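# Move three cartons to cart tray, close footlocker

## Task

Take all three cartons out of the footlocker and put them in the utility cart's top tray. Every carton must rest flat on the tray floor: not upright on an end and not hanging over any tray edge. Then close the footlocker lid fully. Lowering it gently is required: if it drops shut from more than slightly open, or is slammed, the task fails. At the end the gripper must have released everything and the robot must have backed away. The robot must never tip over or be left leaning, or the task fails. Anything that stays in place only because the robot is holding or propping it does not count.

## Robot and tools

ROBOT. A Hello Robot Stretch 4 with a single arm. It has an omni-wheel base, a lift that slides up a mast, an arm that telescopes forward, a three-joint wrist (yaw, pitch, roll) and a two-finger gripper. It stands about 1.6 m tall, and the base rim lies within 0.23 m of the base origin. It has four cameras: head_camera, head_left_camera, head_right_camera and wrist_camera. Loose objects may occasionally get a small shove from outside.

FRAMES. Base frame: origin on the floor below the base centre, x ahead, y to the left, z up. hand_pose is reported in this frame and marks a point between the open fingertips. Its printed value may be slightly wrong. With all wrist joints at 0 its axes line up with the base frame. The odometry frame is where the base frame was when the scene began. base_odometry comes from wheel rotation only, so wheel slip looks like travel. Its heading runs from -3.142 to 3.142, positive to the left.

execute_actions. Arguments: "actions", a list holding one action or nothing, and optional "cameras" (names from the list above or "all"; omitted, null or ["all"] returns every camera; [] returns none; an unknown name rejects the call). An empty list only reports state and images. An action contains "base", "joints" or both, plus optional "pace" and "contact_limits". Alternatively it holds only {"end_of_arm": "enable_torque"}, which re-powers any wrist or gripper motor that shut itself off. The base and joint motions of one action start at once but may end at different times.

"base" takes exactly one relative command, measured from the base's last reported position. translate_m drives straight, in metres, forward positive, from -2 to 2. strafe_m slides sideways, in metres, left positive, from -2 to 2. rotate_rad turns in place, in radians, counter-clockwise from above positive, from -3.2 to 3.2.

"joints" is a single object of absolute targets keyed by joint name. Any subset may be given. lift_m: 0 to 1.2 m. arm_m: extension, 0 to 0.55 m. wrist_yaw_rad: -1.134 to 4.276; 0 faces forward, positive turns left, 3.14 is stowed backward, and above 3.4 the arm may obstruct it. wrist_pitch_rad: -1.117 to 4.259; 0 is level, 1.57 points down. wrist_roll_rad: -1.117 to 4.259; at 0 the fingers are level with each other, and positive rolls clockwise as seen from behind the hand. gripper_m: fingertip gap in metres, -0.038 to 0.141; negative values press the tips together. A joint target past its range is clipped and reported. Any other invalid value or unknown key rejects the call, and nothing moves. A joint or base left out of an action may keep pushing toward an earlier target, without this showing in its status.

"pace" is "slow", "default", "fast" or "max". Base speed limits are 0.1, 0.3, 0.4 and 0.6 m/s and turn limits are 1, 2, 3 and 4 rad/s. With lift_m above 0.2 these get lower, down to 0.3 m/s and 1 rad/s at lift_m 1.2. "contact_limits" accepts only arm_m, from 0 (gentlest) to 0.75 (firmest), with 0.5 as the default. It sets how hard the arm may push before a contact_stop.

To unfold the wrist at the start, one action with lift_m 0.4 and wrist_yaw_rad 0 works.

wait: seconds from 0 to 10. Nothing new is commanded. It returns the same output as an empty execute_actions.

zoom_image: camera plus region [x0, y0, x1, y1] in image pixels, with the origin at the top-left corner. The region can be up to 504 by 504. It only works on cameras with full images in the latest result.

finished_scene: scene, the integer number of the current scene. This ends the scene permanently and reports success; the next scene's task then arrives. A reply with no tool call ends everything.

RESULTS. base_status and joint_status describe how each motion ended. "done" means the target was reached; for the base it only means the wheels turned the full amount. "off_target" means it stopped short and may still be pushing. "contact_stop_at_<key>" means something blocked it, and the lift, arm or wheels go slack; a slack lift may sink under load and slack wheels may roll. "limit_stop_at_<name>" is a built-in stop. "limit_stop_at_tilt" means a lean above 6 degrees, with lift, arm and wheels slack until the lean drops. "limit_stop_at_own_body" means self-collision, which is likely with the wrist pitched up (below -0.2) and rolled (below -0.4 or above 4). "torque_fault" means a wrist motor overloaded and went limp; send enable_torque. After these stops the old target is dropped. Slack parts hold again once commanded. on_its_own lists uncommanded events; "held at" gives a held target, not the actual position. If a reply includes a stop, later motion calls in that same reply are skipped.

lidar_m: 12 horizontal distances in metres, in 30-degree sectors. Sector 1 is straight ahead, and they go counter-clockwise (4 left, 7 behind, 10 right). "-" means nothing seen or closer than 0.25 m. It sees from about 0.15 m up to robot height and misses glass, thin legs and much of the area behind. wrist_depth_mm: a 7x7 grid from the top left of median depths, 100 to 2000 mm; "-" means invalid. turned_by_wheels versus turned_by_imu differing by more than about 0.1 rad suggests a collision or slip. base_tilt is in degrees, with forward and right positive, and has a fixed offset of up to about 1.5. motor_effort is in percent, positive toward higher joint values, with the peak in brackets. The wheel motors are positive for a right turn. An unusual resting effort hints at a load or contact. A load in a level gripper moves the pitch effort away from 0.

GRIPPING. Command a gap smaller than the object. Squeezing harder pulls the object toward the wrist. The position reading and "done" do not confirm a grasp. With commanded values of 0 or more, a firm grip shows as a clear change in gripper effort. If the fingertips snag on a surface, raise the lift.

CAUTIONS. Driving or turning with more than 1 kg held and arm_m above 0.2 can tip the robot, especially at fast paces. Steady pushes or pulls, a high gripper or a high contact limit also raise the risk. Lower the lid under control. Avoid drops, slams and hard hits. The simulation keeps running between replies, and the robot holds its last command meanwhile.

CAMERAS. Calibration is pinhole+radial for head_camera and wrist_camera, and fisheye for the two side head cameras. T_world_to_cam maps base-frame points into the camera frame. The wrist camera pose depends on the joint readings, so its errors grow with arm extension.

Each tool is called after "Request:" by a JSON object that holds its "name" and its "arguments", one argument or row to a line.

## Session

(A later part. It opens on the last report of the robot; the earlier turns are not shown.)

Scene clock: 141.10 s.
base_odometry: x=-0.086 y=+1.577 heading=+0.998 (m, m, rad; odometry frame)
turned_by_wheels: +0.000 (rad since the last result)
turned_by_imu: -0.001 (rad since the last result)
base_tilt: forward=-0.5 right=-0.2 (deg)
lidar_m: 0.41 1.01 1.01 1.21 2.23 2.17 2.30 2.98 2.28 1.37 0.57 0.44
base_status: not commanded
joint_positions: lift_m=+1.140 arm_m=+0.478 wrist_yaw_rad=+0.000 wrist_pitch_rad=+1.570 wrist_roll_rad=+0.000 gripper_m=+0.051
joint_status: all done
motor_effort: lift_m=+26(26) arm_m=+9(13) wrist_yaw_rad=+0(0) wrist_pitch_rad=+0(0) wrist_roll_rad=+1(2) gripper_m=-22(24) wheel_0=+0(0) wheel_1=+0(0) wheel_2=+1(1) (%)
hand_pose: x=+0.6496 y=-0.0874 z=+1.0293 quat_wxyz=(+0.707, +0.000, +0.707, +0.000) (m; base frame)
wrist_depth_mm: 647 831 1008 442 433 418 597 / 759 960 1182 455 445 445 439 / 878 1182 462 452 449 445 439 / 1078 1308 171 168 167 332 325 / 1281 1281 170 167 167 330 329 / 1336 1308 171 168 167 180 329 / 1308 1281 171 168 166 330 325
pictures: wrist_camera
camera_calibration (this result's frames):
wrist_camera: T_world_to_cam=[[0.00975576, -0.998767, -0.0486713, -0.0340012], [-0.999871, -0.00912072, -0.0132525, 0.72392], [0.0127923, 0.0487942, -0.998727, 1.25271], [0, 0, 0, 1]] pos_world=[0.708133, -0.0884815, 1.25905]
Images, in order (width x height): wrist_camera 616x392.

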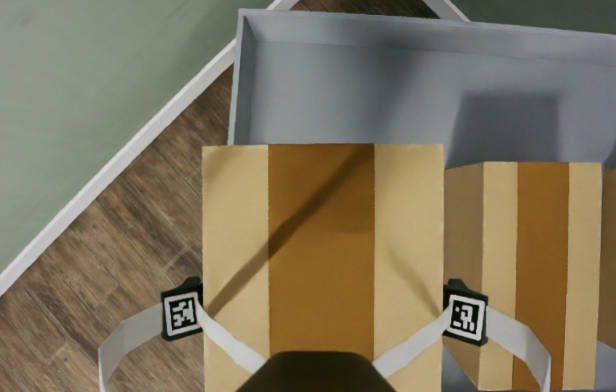

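Request:
{"name": "execute_actions", "arguments": {
  "actions": [
    {"base":{"strafe_m":-0.02},"joints":{"lift_m":0.983}}
  ],
  "cameras": []
}}

Request:
{"name": "execute_actions", "arguments": {
  "actions": [
    {"joints":{"gripper_m":0.13}}
  ],
  "cameras": []
}}

Request:
{"name": "execute_actions", "arguments": {
  "actions": [
    {"joints":{"lift_m":1.08}}
  ],
  "cameras": ["wrist_camera"]
}}

Request:
{"name": "execute_actions", "arguments": {
  "actions": [
    {"base":{"translate_m":-1.73},"joints":{"arm_m":0.05},"pace":"fast"}
  ],
  "cameras": []
}}

Request:
{"name": "execute_actions", "arguments": {
  "actions": [
    {"base":{"rotate_rad":2.36},"joints":{"lift_m":0.4,"wrist_pitch_rad":0,"wrist_yaw_rad":-1.13,"gripper_m":0.05},"pace":"fast"}
  ],
  "cameras": []
}}

Request:
{"name": "execute_actions", "arguments": {
  "actions": [
    {"base":{"strafe_m":0.85},"pace":"fast"}
  ],
  "cameras": []
}}

Request:
{"name": "execute_actions", "arguments": {
  "actions": [
    {"base":{"translate_m":0.75},"joints":{"arm_m":0.25}}
  ],
  "cameras": ["wrist_camera","head_camera"]
}}

Scene clock: 143.13 s.
base_odometry: x=-0.069 y=+1.567 heading=+0.998 (m, m, rad; odometry frame)
turned_by_wheels: +0.000 (rad since the last result)
turned_by_imu: -0.001 (rad since the last result)
base_tilt: forward=-0.5 right=-0.2 (deg)
lidar_m: 0.42 1.03 1.03 1.23 2.26 2.17 2.33 2.93 2.26 1.33 0.56 0.44
base_status: done
joint_positions: lift_m=+0.983 arm_m=+0.478 wrist_yaw_rad=+0.000 wrist_pitch_rad=+1.570 wrist_roll_rad=+0.000 gripper_m=+0.051
joint_status: all done
motor_effort: lift_m=+17(26) arm_m=+9(9) wrist_yaw_rad=+1(2) wrist_pitch_rad=+0(0) wrist_roll_rad=+2(1) gripper_m=-24(27) wheel_0=+0(4) wheel_1=+0(8) wheel_2=+0(1) (%)
hand_pose: x=+0.6496 y=-0.0874 z=+0.8730 quat_wxyz=(+0.707, +0.000, +0.707, +0.000) (m; base frame)
wrist_depth_mm: 668 750 303 301 296 293 290 / 759 831 304 298 297 293 290 / 931 282 304 301 294 293 290 / 1078 289 171 168 166 283 200 / 1118 296 170 168 167 282 199 / 1138 258 171 168 167 179 198 / 1138 252 170 167 166 266 183
pictures: none
No camera images: the call's "cameras" was empty. Leave "cameras" out to get every camera's image.

Scene clock: 144.87 s.
base_odometry: x=-0.069 y=+1.567 heading=+0.998 (m, m, rad; odometry frame)
turned_by_wheels: +0.000 (rad since the last result)
turned_by_imu: -0.001 (rad since the last result)
base_tilt: forward=-0.6 right=-0.1 (deg)
lidar_m: 0.43 1.03 1.03 1.22 2.27 2.17 2.31 2.91 2.25 1.32 0.59 0.44
base_status: not commanded
joint_positions: lift_m=+0.983 arm_m=+0.478 wrist_yaw_rad=+0.000 wrist_pitch_rad=+1.570 wrist_roll_rad=+0.000 gripper_m=+0.130
joint_status: all done
motor_effort: lift_m=+17(17) arm_m=+9(9) wrist_yaw_rad=+3(1) wrist_pitch_rad=-2(7) wrist_roll_rad=+2(1) gripper_m=-2(23) wheel_0=+0(0) wheel_1=-1(1) wheel_2=+0(0) (%)
hand_pose: x=+0.6495 y=-0.0874 z=+0.8730 quat_wxyz=(+0.707, +0.000, +0.707, +0.000) (m; base frame)
wrist_depth_mm: 676 741 306 303 300 296 293 / 759 842 304 303 300 296 291 / 904 1008 304 300 297 296 291 / 1078 287 187 183 183 285 200 / 1160 296 187 184 183 281 199 / 1138 258 187 183 181 208 197 / 1138 307 187 135 182 276 195
pictures: none
No camera images: the call's "cameras" was empty. Leave "cameras" out to get every camera's image.

Scene clock: 146.30 s.
base_odometry: x=-0.069 y=+1.567 heading=+0.998 (m, m, rad; odometry frame)
turned_by_wheels: +0.000 (rad since the last result)
turned_by_imu: -0.001 (rad since the last result)
base_tilt: forward=-0.5 right=-0.1 (deg)
lidar_m: 0.44 1.02 1.03 1.21 2.27 2.16 2.28 2.91 2.26 1.33 0.57 0.43
base_status: not commanded
joint_positions: lift_m=+1.080 arm_m=+0.478 wrist_yaw_rad=+0.000 wrist_pitch_rad=+1.570 wrist_roll_rad=+0.000 gripper_m=+0.130
joint_status: all done
motor_effort: lift_m=+25(26) arm_m=+9(9) wrist_yaw_rad=+2(2) wrist_pitch_rad=-1(2) wrist_roll_rad=+1(1) gripper_m=-2(0) wheel_0=+1(0) wheel_1=-1(1) wheel_2=+0(0) (%)
hand_pose: x=+0.6496 y=-0.0874 z=+0.9693 quat_wxyz=(+0.707, +0.000, +0.707, +0.000) (m; base frame)
wrist_depth_mm: 668 820 399 397 387 384 368 / 759 991 402 397 392 389 384 / 904 1182 399 394 392 387 384 / 1098 1229 402 279 278 286 270 / 1255 1255 394 281 279 283 272 / 1229 1229 215 278 277 208 273 / 1255 1229 402 138 394 274 270
pictures: wrist_camera
camera_calibration (this result's frames):
wrist_camera: T_world_to_cam=[[0.00932766, -0.998771, -0.0486729, -0.0366384], [-0.999877, -0.00870033, -0.0130847, 0.722925], [0.0126452, 0.0487889, -0.998729, 1.19295], [0, 0, 0, 1]] pos_world=[0.708093, -0.0885062, 1.19911]
Images, in order (width x height): wrist_camera 616x392.

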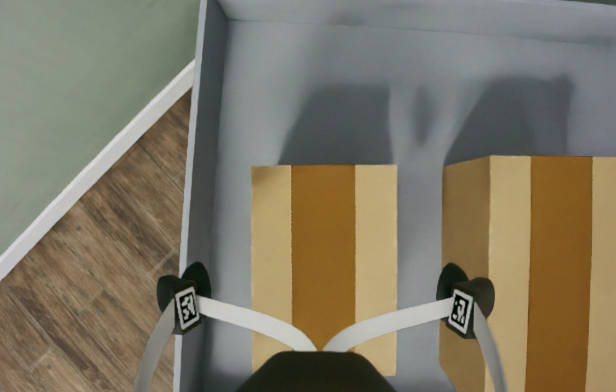

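Scene clock: 152.93 s.
base_odometry: x=-1.007 y=+0.113 heading=+0.998 (m, m, rad; odometry frame)
turned_by_wheels: +0.000 (rad since the last result)
turned_by_imu: -0.003 (rad since the last result)
base_tilt: forward=-0.6 right=-0.1 (deg)
lidar_m: 2.14 2.30 2.29 1.55 0.75 0.74 1.62 2.44 1.76 1.97 2.36 2.18
base_status: done
joint_positions: lift_m=+1.080 arm_m=+0.052 wrist_yaw_rad=+0.000 wrist_pitch_rad=+1.570 wrist_roll_rad=+0.000 gripper_m=+0.130
joint_status: all done
motor_effort: lift_m=+24(25) arm_m=-9(9) wrist_yaw_rad=+2(1) wrist_pitch_rad=-1(2) wrist_roll_rad=+1(2) gripper_m=+1(0) wheel_0=-1(6) wheel_1=-2(7) wheel_2=+1(9) (%)
hand_pose: x=+0.2226 y=-0.0874 z=+0.9694 quat_wxyz=(+0.707, +0.000, +0.707, +0.000) (m; base frame)
wrist_depth_mm: 1229 1229 1229 1182 1182 1182 1160 / 1229 1229 1182 1182 1160 1182 1160 / 1205 1205 1182 1205 1182 1160 1160 / 1205 1229 1229 1205 1160 1160 1182 / 1255 1255 1205 976 1182 1182 1160 / 1255 1229 215 976 1160 209 1138 / 1205 1229 1205 138 1160 1182 1160
pictures: none
No camera images: the call's "cameras" was empty. Leave "cameras" out to get every camera's image.

Scene clock: 155.97 s.
base_odometry: x=-1.007 y=+0.113 heading=-2.925 (m, m, rad; odometry frame)
turned_by_wheels: +2.360 (rad since the last result)
turned_by_imu: +2.384 (rad since the last result)
base_tilt: forward=-0.6 right=-0.1 (deg)
lidar_m: 0.74 0.79 2.03 1.96 1.74 2.42 2.38 2.16 2.17 2.30 1.85 0.78
base_status: done
joint_positions: lift_m=+0.400 arm_m=+0.052 wrist_yaw_rad=-1.130 wrist_pitch_rad=+0.002 wrist_roll_rad=+0.000 gripper_m=+0.050
joint_status: all done
motor_effort: lift_m=+16(22) arm_m=-9(9) wrist_yaw_rad=+0(2) wrist_pitch_rad=-8(13) wrist_roll_rad=+1(1) gripper_m=-3(7) wheel_0=-1(3) wheel_1=+0(4) wheel_2=-1(7) (%)
hand_pose: x=+0.2666 y=-0.2982 z=+0.5779 quat_wxyz=(+0.845, +0.001, +0.001, -0.535) (m; base frame)
wrist_depth_mm: 1078 1255 1708 - - - 1808 / 1060 1336 1661 - - - 1808 / 1060 1308 1661 - - - 1863 / 1078 1281 1661 - - - 1756 / 1060 1281 1661 - - - 1863 / 1060 1308 198 - 192 1921 1756 / 1098 1205 1281 141 1336 1281 1366
pictures: none
No camera images: the call's "cameras" was empty. Leave "cameras" out to get every camera's image.

Scene clock: 159.23 s.
base_odometry: x=-0.824 y=-0.718 heading=-2.926 (m, m, rad; odometry frame)
turned_by_wheels: +0.000 (rad since the last result)
turned_by_imu: -0.003 (rad since the last result)
base_tilt: forward=-0.6 right=-0.1 (deg)
lidar_m: 1.39 1.47 1.64 1.59 0.96 1.20 2.32 2.47 2.70 3.15 1.08 0.86
base_status: done
joint_positions: lift_m=+0.400 arm_m=+0.052 wrist_yaw_rad=-1.130 wrist_pitch_rad=+0.002 wrist_roll_rad=+0.000 gripper_m=+0.050
joint_status: not commanded
motor_effort: lift_m=+16(17) arm_m=-9(9) wrist_yaw_rad=+1(2) wrist_pitch_rad=-7(7) wrist_roll_rad=+1(1) gripper_m=-3(4) wheel_0=+0(14) wheel_1=-3(9) wheel_2=-1(1) (%)
hand_pose: x=+0.2665 y=-0.2982 z=+0.5779 quat_wxyz=(+0.845, +0.001, +0.001, -0.535) (m; base frame)
wrist_depth_mm: 1118 1336 1756 - - - - / 1098 1336 1756 - - - - / 1078 1336 1756 - - - - / 1042 1281 1708 - - - - / 960 1182 1708 - - - - / 931 1205 198 1229 191 1983 1921 / 917 699 866 141 1366 1281 1336
pictures: none
No camera images: the call's "cameras" was empty. Leave "cameras" out to get every camera's image.

Scene clock: 163.23 s.
base_odometry: x=-1.557 y=-0.878 heading=-2.925 (m, m, rad; odometry frame)
turned_by_wheels: +0.000 (rad since the last result)
turned_by_imu: -0.001 (rad since the last result)
base_tilt: forward=-0.5 right=-0.1 (deg)
lidar_m: 0.65 0.69 1.00 1.54 1.64 1.50 3.09 3.25 3.28 0.38 0.40 0.56
base_status: done
joint_positions: lift_m=+0.400 arm_m=+0.248 wrist_yaw_rad=-1.130 wrist_pitch_rad=+0.002 wrist_roll_rad=+0.000 gripper_m=+0.050
joint_status: all done
motor_effort: lift_m=+17(17) arm_m=+9(11) wrist_yaw_rad=+1(0) wrist_pitch_rad=-8(7) wrist_roll_rad=+1(1) gripper_m=-6(0) wheel_0=+0(7) wheel_1=+1(7) wheel_2=+2(9) (%)
hand_pose: x=+0.4634 y=-0.2982 z=+0.5779 quat_wxyz=(+0.845, +0.001, +0.001, -0.535) (m; base frame)
wrist_depth_mm: 266 319 413 574 976 - - / 262 320 394 549 946 - - / 262 322 397 452 842 - - / 263 320 410 418 676 - - / 260 319 410 404 603 - - / 260 317 198 382 192 946 1863 / 262 306 404 141 496 931 891
pictures: head_camera, wrist_camera
camera_calibration (this result's frames):
wrist_camera: T_world_to_cam=[[-0.88247, -0.470278, 0.00927476, 0.27289], [-0.00371237, -0.0127539, -0.999912, 0.637236], [0.470354, -0.882426, 0.00950912, -0.257821], [0, 0, 0, 1]] pos_world=[0.36445, -0.091047, 0.637101]
Images, in order (width x height): head_camera 420x560, wrist_camera 616x392.

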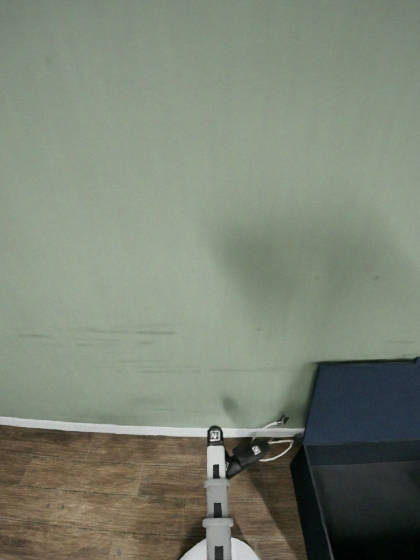

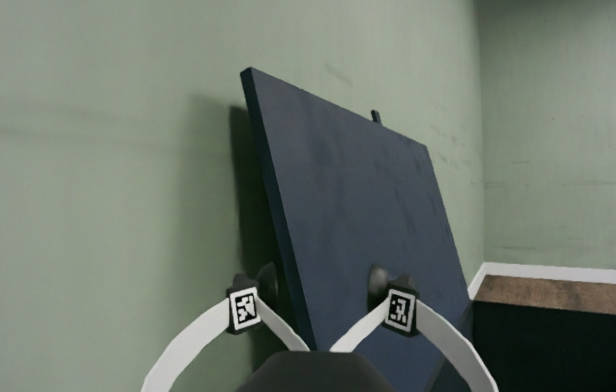

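Request:
{"name": "execute_actions", "arguments": {
  "actions": [
    {"base":{"strafe_m":-0.06},"joints":{"arm_m":0.338,"gripper_m":0.06}}
  ],
  "cameras": ["wrist_camera"]
}}

Request:
{"name": "execute_actions", "arguments": {
  "actions": [
    {"base":{"strafe_m":-0.055},"pace":"slow"}
  ],
  "cameras": ["wrist_camera","head_camera"]
}}

Scene clock: 164.60 s.
base_odometry: x=-1.570 y=-0.820 heading=-2.926 (m, m, rad; odometry frame)
turned_by_wheels: +0.000 (rad since the last result)
turned_by_imu: -0.001 (rad since the last result)
base_tilt: forward=-0.6 right=-0.2 (deg)
lidar_m: 0.63 0.69 0.96 1.61 1.68 1.54 3.09 3.23 3.23 0.33 0.34 0.48
base_status: done
joint_positions: lift_m=+0.400 arm_m=+0.336 wrist_yaw_rad=-1.130 wrist_pitch_rad=+0.002 wrist_roll_rad=+0.000 gripper_m=+0.060
joint_status: all done
motor_effort: lift_m=+17(17) arm_m=+9(12) wrist_yaw_rad=+0(3) wrist_pitch_rad=-7(8) wrist_roll_rad=+1(1) gripper_m=-2(4) wheel_0=-2(8) wheel_1=+0(4) wheel_2=+0(6) (%)
hand_pose: x=+0.5514 y=-0.2982 z=+0.5779 quat_wxyz=(+0.845, +0.001, +0.001, -0.535) (m; base frame)
wrist_depth_mm: 183 220 287 382 683 - - / 181 222 287 338 668 - - / 182 223 287 324 452 - - / 182 223 286 338 392 - - / 181 221 287 357 347 854 - / 180 220 195 394 194 661 1863 / 181 208 282 140 290 488 854
pictures: wrist_camera
camera_calibration (this result's frames):
wrist_camera: T_world_to_cam=[[-0.882475, -0.470268, 0.00927475, 0.35052], [-0.00371253, -0.0127538, -0.999912, 0.637563], [0.470345, -0.882431, 0.00950905, -0.299192], [0, 0, 0, 1]] pos_world=[0.452416, -0.0910464, 0.637101]
Images, in order (width x height): wrist_camera 616x392.

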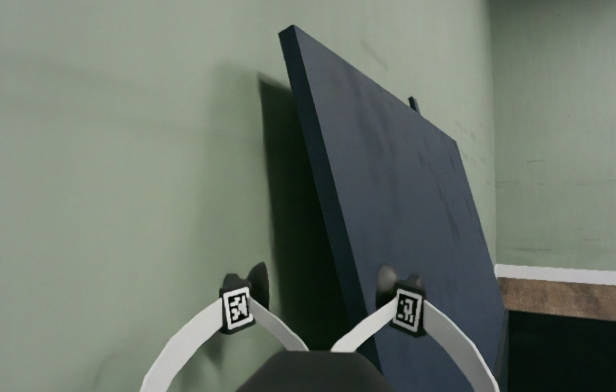

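Scene clock: 166.27 s.
base_odometry: x=-1.581 y=-0.766 heading=-2.926 (m, m, rad; odometry frame)
turned_by_wheels: +0.000 (rad since the last result)
turned_by_imu: -0.001 (rad since the last result)
base_tilt: forward=-0.6 right=-0.1 (deg)
lidar_m: 0.64 0.67 0.99 1.65 1.75 1.59 3.10 3.21 3.15 0.26 0.28 0.39
base_status: done
joint_positions: lift_m=+0.400 arm_m=+0.336 wrist_yaw_rad=-1.130 wrist_pitch_rad=+0.002 wrist_roll_rad=+0.000 gripper_m=+0.060
joint_status: not commanded
motor_effort: lift_m=+17(17) arm_m=+9(9) wrist_yaw_rad=+0(1) wrist_pitch_rad=-8(7) wrist_roll_rad=+1(1) gripper_m=-1(3) wheel_0=+2(4) wheel_1=-3(7) wheel_2=+0(5) (%)
hand_pose: x=+0.5514 y=-0.2982 z=+0.5779 quat_wxyz=(+0.845, +0.001, +0.001, -0.535) (m; base frame)
wrist_depth_mm: 181 218 263 377 668 - - / 180 218 272 277 603 - - / 179 220 285 257 449 - - / 179 220 283 250 384 1921 - / 179 219 281 245 340 842 - / 178 217 195 229 193 647 1983 / 180 206 278 141 282 480 809
pictures: head_camera, wrist_camera
camera_calibration (this result's frames):
wrist_camera: T_world_to_cam=[[-0.882475, -0.470268, 0.00927473, 0.350522], [-0.00371247, -0.0127539, -0.999912, 0.637563], [0.470345, -0.882431, 0.00950915, -0.299193], [0, 0, 0, 1]] pos_world=[0.452417, -0.0910464, 0.637101]
Images, in order (width x height): head_camera 420x560, wrist_camera 616x392.

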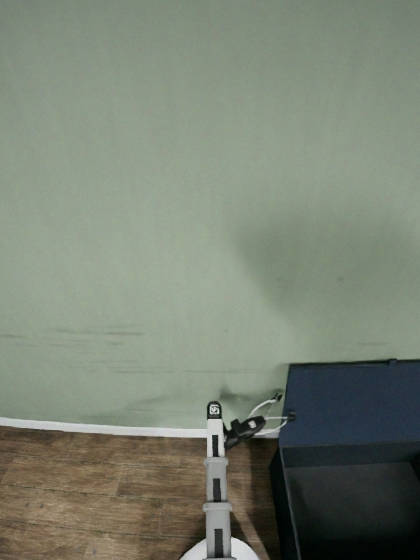

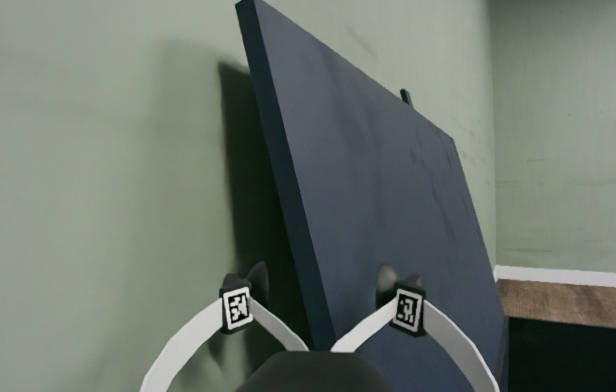

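Request:
{"name": "execute_actions", "arguments": {
  "actions": [
    {"joints":{"lift_m":0.5,"gripper_m":0.04},"pace":"slow"}
  ],
  "cameras": ["wrist_camera"]
}}

Request:
{"name": "execute_actions", "arguments": {
  "actions": [
    {"joints":{"arm_m":0.22,"lift_m":0.52},"pace":"slow"}
  ],
  "cameras": ["wrist_camera"]
}}

Scene clock: 168.07 s.
base_odometry: x=-1.581 y=-0.766 heading=-2.925 (m, m, rad; odometry frame)
turned_by_wheels: +0.000 (rad since the last result)
turned_by_imu: -0.001 (rad since the last result)
base_tilt: forward=-0.5 right=-0.2 (deg)
lidar_m: 0.65 0.69 0.98 1.67 1.73 1.58 3.10 3.19 3.16 0.28 0.29 0.40
base_status: not commanded
joint_positions: lift_m=+0.500 arm_m=+0.336 wrist_yaw_rad=-1.127 wrist_pitch_rad=+0.005 wrist_roll_rad=+0.000 gripper_m=+0.040
joint_status: all done
motor_effort: lift_m=+26(27) arm_m=+9(9) wrist_yaw_rad=-8(8) wrist_pitch_rad=-16(16) wrist_roll_rad=+1(1) gripper_m=-3(4) wheel_0=+2(2) wheel_1=-3(3) wheel_2=+1(1) (%)
hand_pose: x=+0.5524 y=-0.2981 z=+0.6763 quat_wxyz=(+0.845, +0.001, +0.002, -0.534) (m; base frame)
wrist_depth_mm: 180 217 281 389 654 - - / 179 216 282 394 661 - - / 178 217 268 334 647 1983 - / 179 218 279 262 433 1863 - / 178 217 277 250 384 1808 - / 177 216 197 235 190 750 - / 179 205 278 136 322 634 1499
pictures: wrist_camera
camera_calibration (this result's frames):
wrist_camera: T_world_to_cam=[[-0.881013, -0.473003, 0.00913944, 0.349025], [-0.00488117, -0.0102293, -0.999936, 0.737398], [0.473066, -0.881001, 0.00670333, -0.299655], [0, 0, 0, 1]] pos_world=[0.452851, -0.0913631, 0.736169]
Images, in order (width x height): wrist_camera 616x392.

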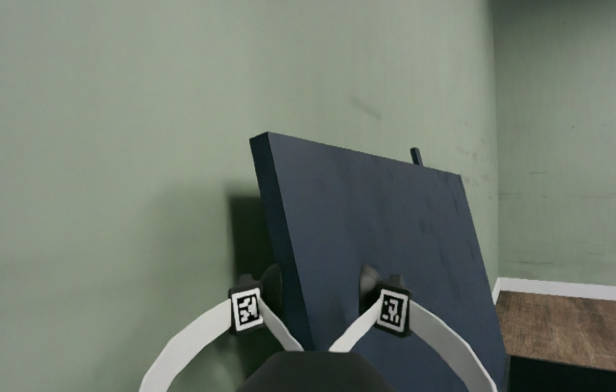

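Scene clock: 170.53 s.
base_odometry: x=-1.582 y=-0.766 heading=-2.925 (m, m, rad; odometry frame)
turned_by_wheels: +0.000 (rad since the last result)
turned_by_imu: -0.001 (rad since the last result)
base_tilt: forward=-0.5 right=-0.2 (deg)
lidar_m: 0.63 0.67 0.97 1.67 1.74 1.58 3.09 3.20 3.14 0.27 0.28 0.39
base_status: not commanded
joint_positions: lift_m=+0.520 arm_m=+0.222 wrist_yaw_rad=-1.131 wrist_pitch_rad=+0.002 wrist_roll_rad=+0.000 gripper_m=+0.040
joint_status: all done
motor_effort: lift_m=+25(27) arm_m=-9(11) wrist_yaw_rad=+5(14) wrist_pitch_rad=-8(16) wrist_roll_rad=+1(1) gripper_m=-5(4) wheel_0=+2(2) wheel_1=-3(3) wheel_2=+1(1) (%)
hand_pose: x=+0.4361 y=-0.2983 z=+0.6971 quat_wxyz=(+0.844, +0.001, +0.001, -0.536) (m; base frame)
wrist_depth_mm: 283 343 439 627 1042 - - / 279 343 449 627 1025 - - / 281 345 442 621 1025 - - / 281 342 442 559 263 - - / 279 342 445 525 287 - - / 278 342 197 214 193 - - / 281 327 439 141 370 854 1618
pictures: wrist_camera
camera_calibration (this result's frames):
wrist_camera: T_world_to_cam=[[-0.883119, -0.469057, 0.00926469, 0.248317], [-0.00381785, -0.012562, -0.999914, 0.756512], [0.469133, -0.883078, 0.00930292, -0.245686], [0, 0, 0, 1]] pos_world=[0.337441, -0.0909818, 0.756432]
Images, in order (width x height): wrist_camera 616x392.

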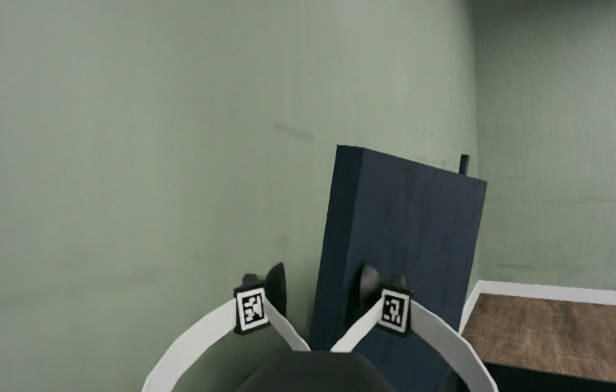

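Request:
{"name": "execute_actions", "arguments": {
  "actions": [
    {"base":{"strafe_m":-0.012},"joints":{"arm_m":0.10,"lift_m":0.48,"wrist_roll_rad":0.5,"gripper_m":0.05},"pace":"slow"}
  ],
  "cameras": ["wrist_camera"]
}}

Request:
{"name": "execute_actions", "arguments": {
  "actions": [
    {"joints":{"arm_m":0.02,"lift_m":0.41,"wrist_roll_rad":0.85},"pace":"slow"}
  ],
  "cameras": ["wrist_camera"]
}}

Request:
{"name": "execute_actions", "arguments": {
  "actions": [
    {"base":{"translate_m":-0.085},"joints":{"lift_m":0.31,"wrist_roll_rad":1.2},"pace":"slow"}
  ],
  "cameras": ["wrist_camera"]
}}

Scene clock: 173.13 s.
base_odometry: x=-1.584 y=-0.755 heading=-2.926 (m, m, rad; odometry frame)
turned_by_wheels: +0.000 (rad since the last result)
turned_by_imu: -0.001 (rad since the last result)
base_tilt: forward=-0.5 right=-0.1 (deg)
lidar_m: 0.64 0.66 0.98 1.68 1.75 1.57 3.10 3.18 3.15 0.25 0.26 0.38
base_status: done
joint_positions: lift_m=+0.480 arm_m=+0.102 wrist_yaw_rad=-1.133 wrist_pitch_rad=+0.007 wrist_roll_rad=+0.500 gripper_m=+0.050
joint_status: all done
motor_effort: lift_m=+17(25) arm_m=-9(9) wrist_yaw_rad=+7(10) wrist_pitch_rad=-21(21) wrist_roll_rad=+1(9) gripper_m=-4(1) wheel_0=+2(2) wheel_1=-2(9) wheel_2=+0(3) (%)
hand_pose: x=+0.3157 y=-0.2983 z=+0.6566 quat_wxyz=(+0.817, +0.211, -0.130, -0.521) (m; base frame)
wrist_depth_mm: 544 683 946 1537 - - - / 508 627 831 1205 - - - / 477 574 750 991 278 - - / 442 535 676 842 251 - - / 418 496 615 750 272 1808 831 / 387 466 197 683 194 904 866 / 370 421 512 142 345 809 866
pictures: wrist_camera
camera_calibration (this result's frames):
wrist_camera: T_world_to_cam=[[-0.778292, -0.414989, -0.471217, 0.440824], [0.43, 0.19461, -0.881605, 0.562643], [0.45756, -0.888769, 0.0269819, -0.198512], [0, 0, 0, 1]] pos_world=[0.191985, -0.10299, 0.709108]
Images, in order (width x height): wrist_camera 616x392.

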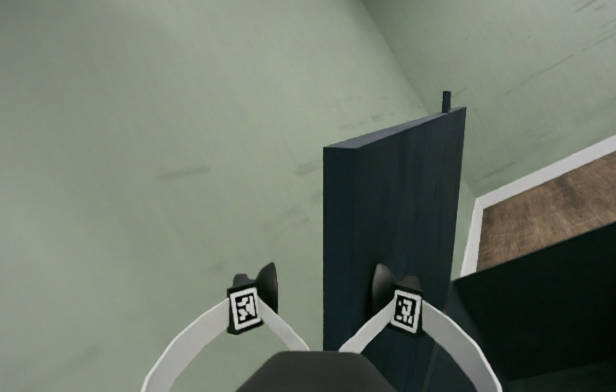

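Scene clock: 175.20 s.
base_odometry: x=-1.584 y=-0.754 heading=-2.926 (m, m, rad; odometry frame)
turned_by_wheels: +0.000 (rad since the last result)
turned_by_imu: -0.001 (rad since the last result)
base_tilt: forward=-0.6 right=-0.1 (deg)
lidar_m: 0.64 0.67 0.98 1.67 1.75 1.58 3.09 3.19 3.13 0.27 0.27 0.39
base_status: not commanded
joint_positions: lift_m=+0.410 arm_m=+0.022 wrist_yaw_rad=-1.131 wrist_pitch_rad=+0.010 wrist_roll_rad=+0.851 gripper_m=+0.050
joint_status: all done
on_its_own: wrist_pitch_rad is at rest, and its effort (-30) is outside its rest range (-23 to +23)
motor_effort: lift_m=+18(18) arm_m=-9(4) wrist_yaw_rad=+2(27) wrist_pitch_rad=-30(30) wrist_roll_rad=-1(11) gripper_m=-5(3) wheel_0=+1(2) wheel_1=-2(2) wheel_2=+0(0) (%)
hand_pose: x=+0.2363 y=-0.2982 z=+0.5855 quat_wxyz=(+0.768, +0.351, -0.217, -0.490) (m; base frame)
wrist_depth_mm: 946 1205 1708 - - - - / 798 991 1281 1863 - - - / 699 842 1060 1336 251 - 809 / 621 723 891 1042 277 931 854 / 559 640 759 866 312 931 891 / 496 569 198 778 189 878 831 / 459 504 580 143 477 661 741
pictures: wrist_camera
camera_calibration (this result's frames):
wrist_camera: T_world_to_cam=[[-0.584629, -0.320985, -0.745102, 0.488249], [0.677171, 0.312745, -0.666056, 0.384729], [0.446821, -0.893957, 0.0345218, -0.163627], [0, 0, 0, 1]] pos_world=[0.0980294, -0.109877, 0.625696]
Images, in order (width x height): wrist_camera 616x392.

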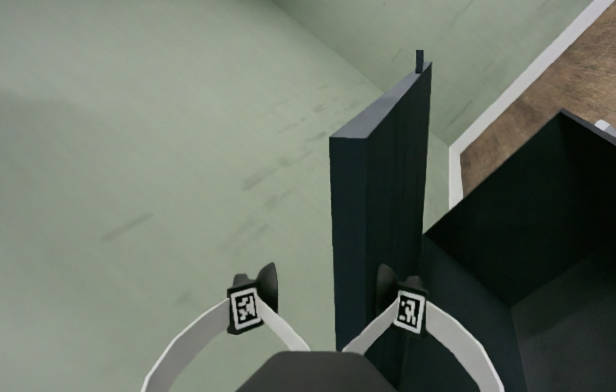

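Scene clock: 177.33 s.
base_odometry: x=-1.501 y=-0.736 heading=-2.926 (m, m, rad; odometry frame)
turned_by_wheels: +0.000 (rad since the last result)
turned_by_imu: -0.001 (rad since the last result)
base_tilt: forward=-0.5 right=-0.1 (deg)
lidar_m: 0.71 0.77 1.10 1.68 1.65 1.49 3.00 3.13 3.15 0.44 0.27 0.37
base_status: done
joint_positions: lift_m=+0.310 arm_m=+0.021 wrist_yaw_rad=-1.127 wrist_pitch_rad=+0.011 wrist_roll_rad=+1.200 gripper_m=+0.050
joint_status: all done
on_its_own: wrist_pitch_rad is at rest, and its effort (-31) is outside its rest range (-23 to +23)
motor_effort: lift_m=+19(18) arm_m=-7(9) wrist_yaw_rad=-8(30) wrist_pitch_rad=-31(33) wrist_roll_rad=-1(4) gripper_m=-6(9) wheel_0=-2(12) wheel_1=-3(3) wheel_2=+2(7) (%)
hand_pose: x=+0.2370 y=-0.2981 z=+0.4853 quat_wxyz=(+0.696, +0.480, -0.298, -0.443) (m; base frame)
wrist_depth_mm: - - - - - 1808 1008 / 1464 1756 - - - 854 904 / 1138 1308 1499 1756 917 904 549 / 917 1042 1160 1308 976 946 778 / 778 866 946 1060 842 931 699 / 676 732 198 878 186 788 654 / 603 634 676 143 597 640 615
pictures: wrist_camera
camera_calibration (this result's frames):
wrist_camera: T_world_to_cam=[[-0.317478, -0.194, -0.928209, 0.47743], [0.84255, 0.391428, -0.36999, 0.158011], [0.435105, -0.899527, 0.0391846, -0.161488], [0, 0, 0, 1]] pos_world=[0.0887056, -0.114491, 0.507945]
Images, in order (width x height): wrist_camera 616x392.

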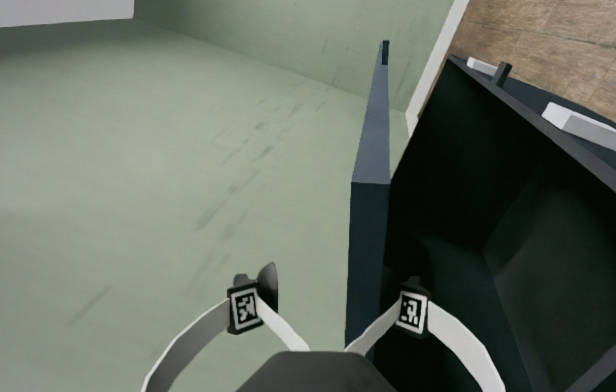

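Request:
{"name": "execute_actions", "arguments": {
  "actions": [
    {"base":{"translate_m":-0.04},"joints":{"lift_m":0.238,"wrist_roll_rad":1.47},"pace":"slow"}
  ],
  "cameras": []
}}

Request:
{"name": "execute_actions", "arguments": {
  "actions": [
    {"base":{"strafe_m":0.025},"joints":{"lift_m":0.22,"wrist_roll_rad":1.55},"pace":"slow"}
  ],
  "cameras": ["wrist_camera"]
}}

Request:
{"name": "execute_actions", "arguments": {
  "actions": [
    {"base":{"strafe_m":0.012},"joints":{"lift_m":0.213},"pace":"slow"}
  ],
  "cameras": ["wrist_camera"]
}}

Request:
{"name": "execute_actions", "arguments": {
  "actions": [
    {"base":{"strafe_m":0.035},"joints":{"lift_m":0.205},"pace":"slow"}
  ],
  "cameras": []
}}

Request:
{"name": "execute_actions", "arguments": {
  "actions": [
    {"base":{"strafe_m":0.3}}
  ],
  "cameras": ["wrist_camera"]
}}

Scene clock: 179.03 s.
base_odometry: x=-1.462 y=-0.728 heading=-2.926 (m, m, rad; odometry frame)
turned_by_wheels: +0.000 (rad since the last result)
turned_by_imu: -0.001 (rad since the last result)
base_tilt: forward=-0.6 right=-0.2 (deg)
lidar_m: 0.76 0.82 1.16 1.68 1.61 1.48 2.96 3.09 3.11 0.60 0.31 0.36
base_status: done
joint_positions: lift_m=+0.238 arm_m=+0.021 wrist_yaw_rad=-1.125 wrist_pitch_rad=+0.010 wrist_roll_rad=+1.470 gripper_m=+0.050
joint_status: all done
on_its_own: wrist_pitch_rad is at rest, and its effort (-30) is outside its rest range (-23 to +23)
motor_effort: lift_m=+19(18) arm_m=-7(7) wrist_yaw_rad=-12(12) wrist_pitch_rad=-30(31) wrist_roll_rad=+0(9) gripper_m=-8(6) wheel_0=-1(2) wheel_1=-1(4) wheel_2=+3(5) (%)
hand_pose: x=+0.2376 y=-0.2980 z=+0.4135 quat_wxyz=(+0.626, +0.569, -0.355, -0.398) (m; base frame)
wrist_depth_mm: - - - - - 960 647 / - - - - 574 459 521 / 1808 1808 1983 1983 931 255 268 / 1308 1336 1430 1397 991 193 181 / 1060 1098 1118 1118 798 172 162 / 866 878 197 891 183 181 177 / 750 768 750 143 603 191 193
pictures: none
No camera images: the call's "cameras" was empty. Leave "cameras" out to get every camera's image.

Scene clock: 180.23 s.
base_odometry: x=-1.457 y=-0.752 heading=-2.926 (m, m, rad; odometry frame)
turned_by_wheels: +0.000 (rad since the last result)
turned_by_imu: -0.001 (rad since the last result)
base_tilt: forward=-0.5 right=-0.1 (deg)
lidar_m: 0.77 0.83 1.19 1.66 1.60 1.47 2.96 3.10 3.14 0.62 0.34 0.39
base_status: done
joint_positions: lift_m=+0.220 arm_m=+0.021 wrist_yaw_rad=-1.131 wrist_pitch_rad=+0.004 wrist_roll_rad=+1.549 gripper_m=+0.050
joint_status: all done
motor_effort: lift_m=+17(19) arm_m=-7(7) wrist_yaw_rad=+4(13) wrist_pitch_rad=-13(30) wrist_roll_rad=+2(2) gripper_m=-3(8) wheel_0=-5(6) wheel_1=+1(2) wheel_2=-2(2) (%)
hand_pose: x=+0.2358 y=-0.2983 z=+0.3973 quat_wxyz=(+0.603, +0.591, -0.374, -0.384) (m; base frame)
wrist_depth_mm: - - - - 1661 809 591 / - - - - 496 424 430 / - - - 1983 296 246 246 / 1576 1576 1499 1499 991 183 183 / 1160 1160 1160 1160 788 195 193 / 946 946 197 904 191 211 211 / 809 798 778 136 242 227 231
pictures: wrist_camera
camera_calibration (this result's frames):
wrist_camera: T_world_to_cam=[[-0.00873056, -0.0534311, -0.998533, 0.392385], [0.909585, 0.414424, -0.0301285, -0.0173806], [0.415426, -0.908514, 0.044982, -0.158017], [0, 0, 0, 1]] pos_world=[0.0848791, -0.115392, 0.398394]
Images, in order (width x height): wrist_camera 616x392.

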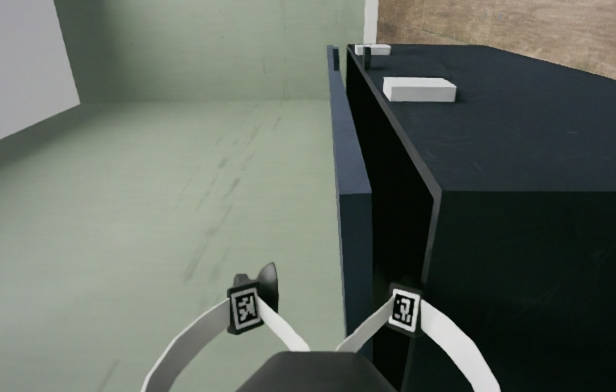

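Scene clock: 181.17 s.
base_odometry: x=-1.454 y=-0.764 heading=-2.927 (m, m, rad; odometry frame)
turned_by_wheels: +0.000 (rad since the last result)
turned_by_imu: -0.001 (rad since the last result)
base_tilt: forward=-0.5 right=-0.1 (deg)
lidar_m: 0.76 0.81 1.17 1.64 1.58 1.46 2.94 3.12 3.15 0.61 0.33 0.43
base_status: done
joint_positions: lift_m=+0.213 arm_m=+0.021 wrist_yaw_rad=-1.131 wrist_pitch_rad=+0.000 wrist_roll_rad=+1.550 gripper_m=+0.050
joint_status: all done
motor_effort: lift_m=+15(17) arm_m=-7(7) wrist_yaw_rad=+5(5) wrist_pitch_rad=+0(12) wrist_roll_rad=+2(3) gripper_m=-3(3) wheel_0=-5(8) wheel_1=+1(4) wheel_2=-1(4) (%)
hand_pose: x=+0.2358 y=-0.2983 z=+0.3918 quat_wxyz=(+0.603, +0.591, -0.375, -0.383) (m; base frame)
wrist_depth_mm: - - - - 1708 820 580 / - - - - 496 421 424 / - - - 1921 296 245 245 / 1537 1499 1576 1430 1008 195 192 / 1160 1205 1182 1160 222 207 206 / 931 960 198 891 192 226 226 / 820 798 778 138 258 239 247
pictures: wrist_camera
camera_calibration (this result's frames):
wrist_camera: T_world_to_cam=[[-0.00664577, -0.0573305, -0.998333, 0.385148], [0.909695, 0.414204, -0.0298419, -0.0177178], [0.415224, -0.908377, 0.0494006, -0.159404], [0, 0, 0, 1]] pos_world=[0.0848659, -0.11538, 0.391852]
Images, in order (width x height): wrist_camera 616x392.

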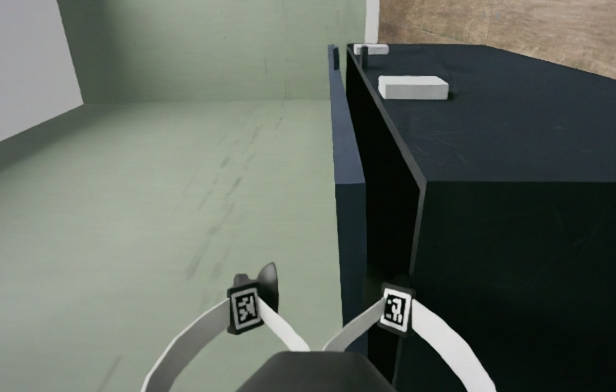

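Scene clock: 182.53 s.
base_odometry: x=-1.447 y=-0.798 heading=-2.927 (m, m, rad; odometry frame)
turned_by_wheels: +0.000 (rad since the last result)
turned_by_imu: -0.001 (rad since the last result)
base_tilt: forward=-0.6 right=-0.1 (deg)
lidar_m: 0.77 0.83 1.16 1.61 1.61 1.43 2.96 3.13 3.16 0.58 0.38 0.47
base_status: done
joint_positions: lift_m=+0.205 arm_m=+0.021 wrist_yaw_rad=-1.130 wrist_pitch_rad=+0.002 wrist_roll_rad=+1.550 gripper_m=+0.050
joint_status: all done
motor_effort: lift_m=+17(18) arm_m=-7(7) wrist_yaw_rad=+2(5) wrist_pitch_rad=-7(20) wrist_roll_rad=+0(2) gripper_m=-5(7) wheel_0=-3(7) wheel_1=+1(5) wheel_2=-1(1) (%)
hand_pose: x=+0.2362 y=-0.2982 z=+0.3828 quat_wxyz=(+0.603, +0.592, -0.374, -0.383) (m; base frame)
wrist_depth_mm: - - - - 1661 788 574 / - - - - 384 421 427 / - - - - 249 247 246 / 1537 1499 1499 1430 234 231 229 / 1160 1160 1160 1160 254 251 247 / 946 960 198 917 192 274 272 / 831 798 759 140 300 291 298
pictures: none
No camera images: the call's "cameras" was empty. Leave "cameras" out to get every camera's image.

Scene clock: 184.87 s.
base_odometry: x=-1.383 y=-1.091 heading=-2.927 (m, m, rad; odometry frame)
turned_by_wheels: +0.000 (rad since the last result)
turned_by_imu: -0.001 (rad since the last result)
base_tilt: forward=-0.5 right=-0.1 (deg)
lidar_m: 0.79 0.83 1.18 1.31 1.39 1.24 2.95 3.12 3.34 0.66 0.65 0.79
base_status: done
joint_positions: lift_m=+0.205 arm_m=+0.021 wrist_yaw_rad=-1.130 wrist_pitch_rad=+0.002 wrist_roll_rad=+1.550 gripper_m=+0.050
joint_status: not commanded
motor_effort: lift_m=+17(17) arm_m=-7(7) wrist_yaw_rad=+0(0) wrist_pitch_rad=-7(8) wrist_roll_rad=+0(0) gripper_m=-3(0) wheel_0=-1(9) wheel_1=-1(8) wheel_2=-1(5) (%)
hand_pose: x=+0.2362 y=-0.2982 z=+0.3828 quat_wxyz=(+0.603, +0.591, -0.374, -0.383) (m; base frame)
wrist_depth_mm: - - - - 1430 831 564 / - - - - 504 496 492 / - - - - 525 521 521 / 1576 1537 1537 1430 569 559 539 / 1205 1182 1205 1205 615 603 574 / 946 976 198 946 192 668 574 / 842 820 798 141 798 723 564
pictures: wrist_camera
camera_calibration (this result's frames):
wrist_camera: T_world_to_cam=[[-0.00701633, -0.0546709, -0.99848, 0.377145], [0.909114, 0.415527, -0.0291402, -0.0181184], [0.416488, -0.907936, 0.0467867, -0.158243], [0, 0, 0, 1]] pos_world=[0.085024, -0.115527, 0.383447]
Images, in order (width x height): wrist_camera 616x392.

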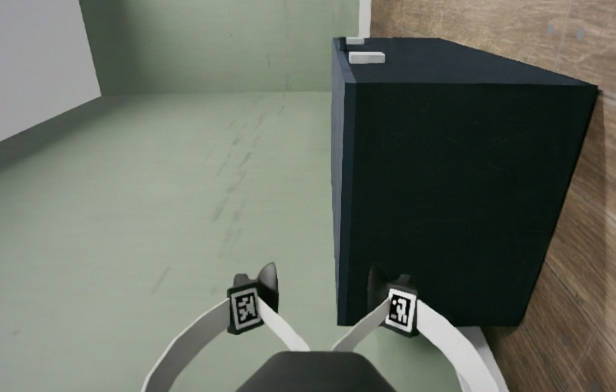

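Request:
{"name": "finished_scene", "arguments": {
  "scene": 2
}}

The scene is finished: the task was done.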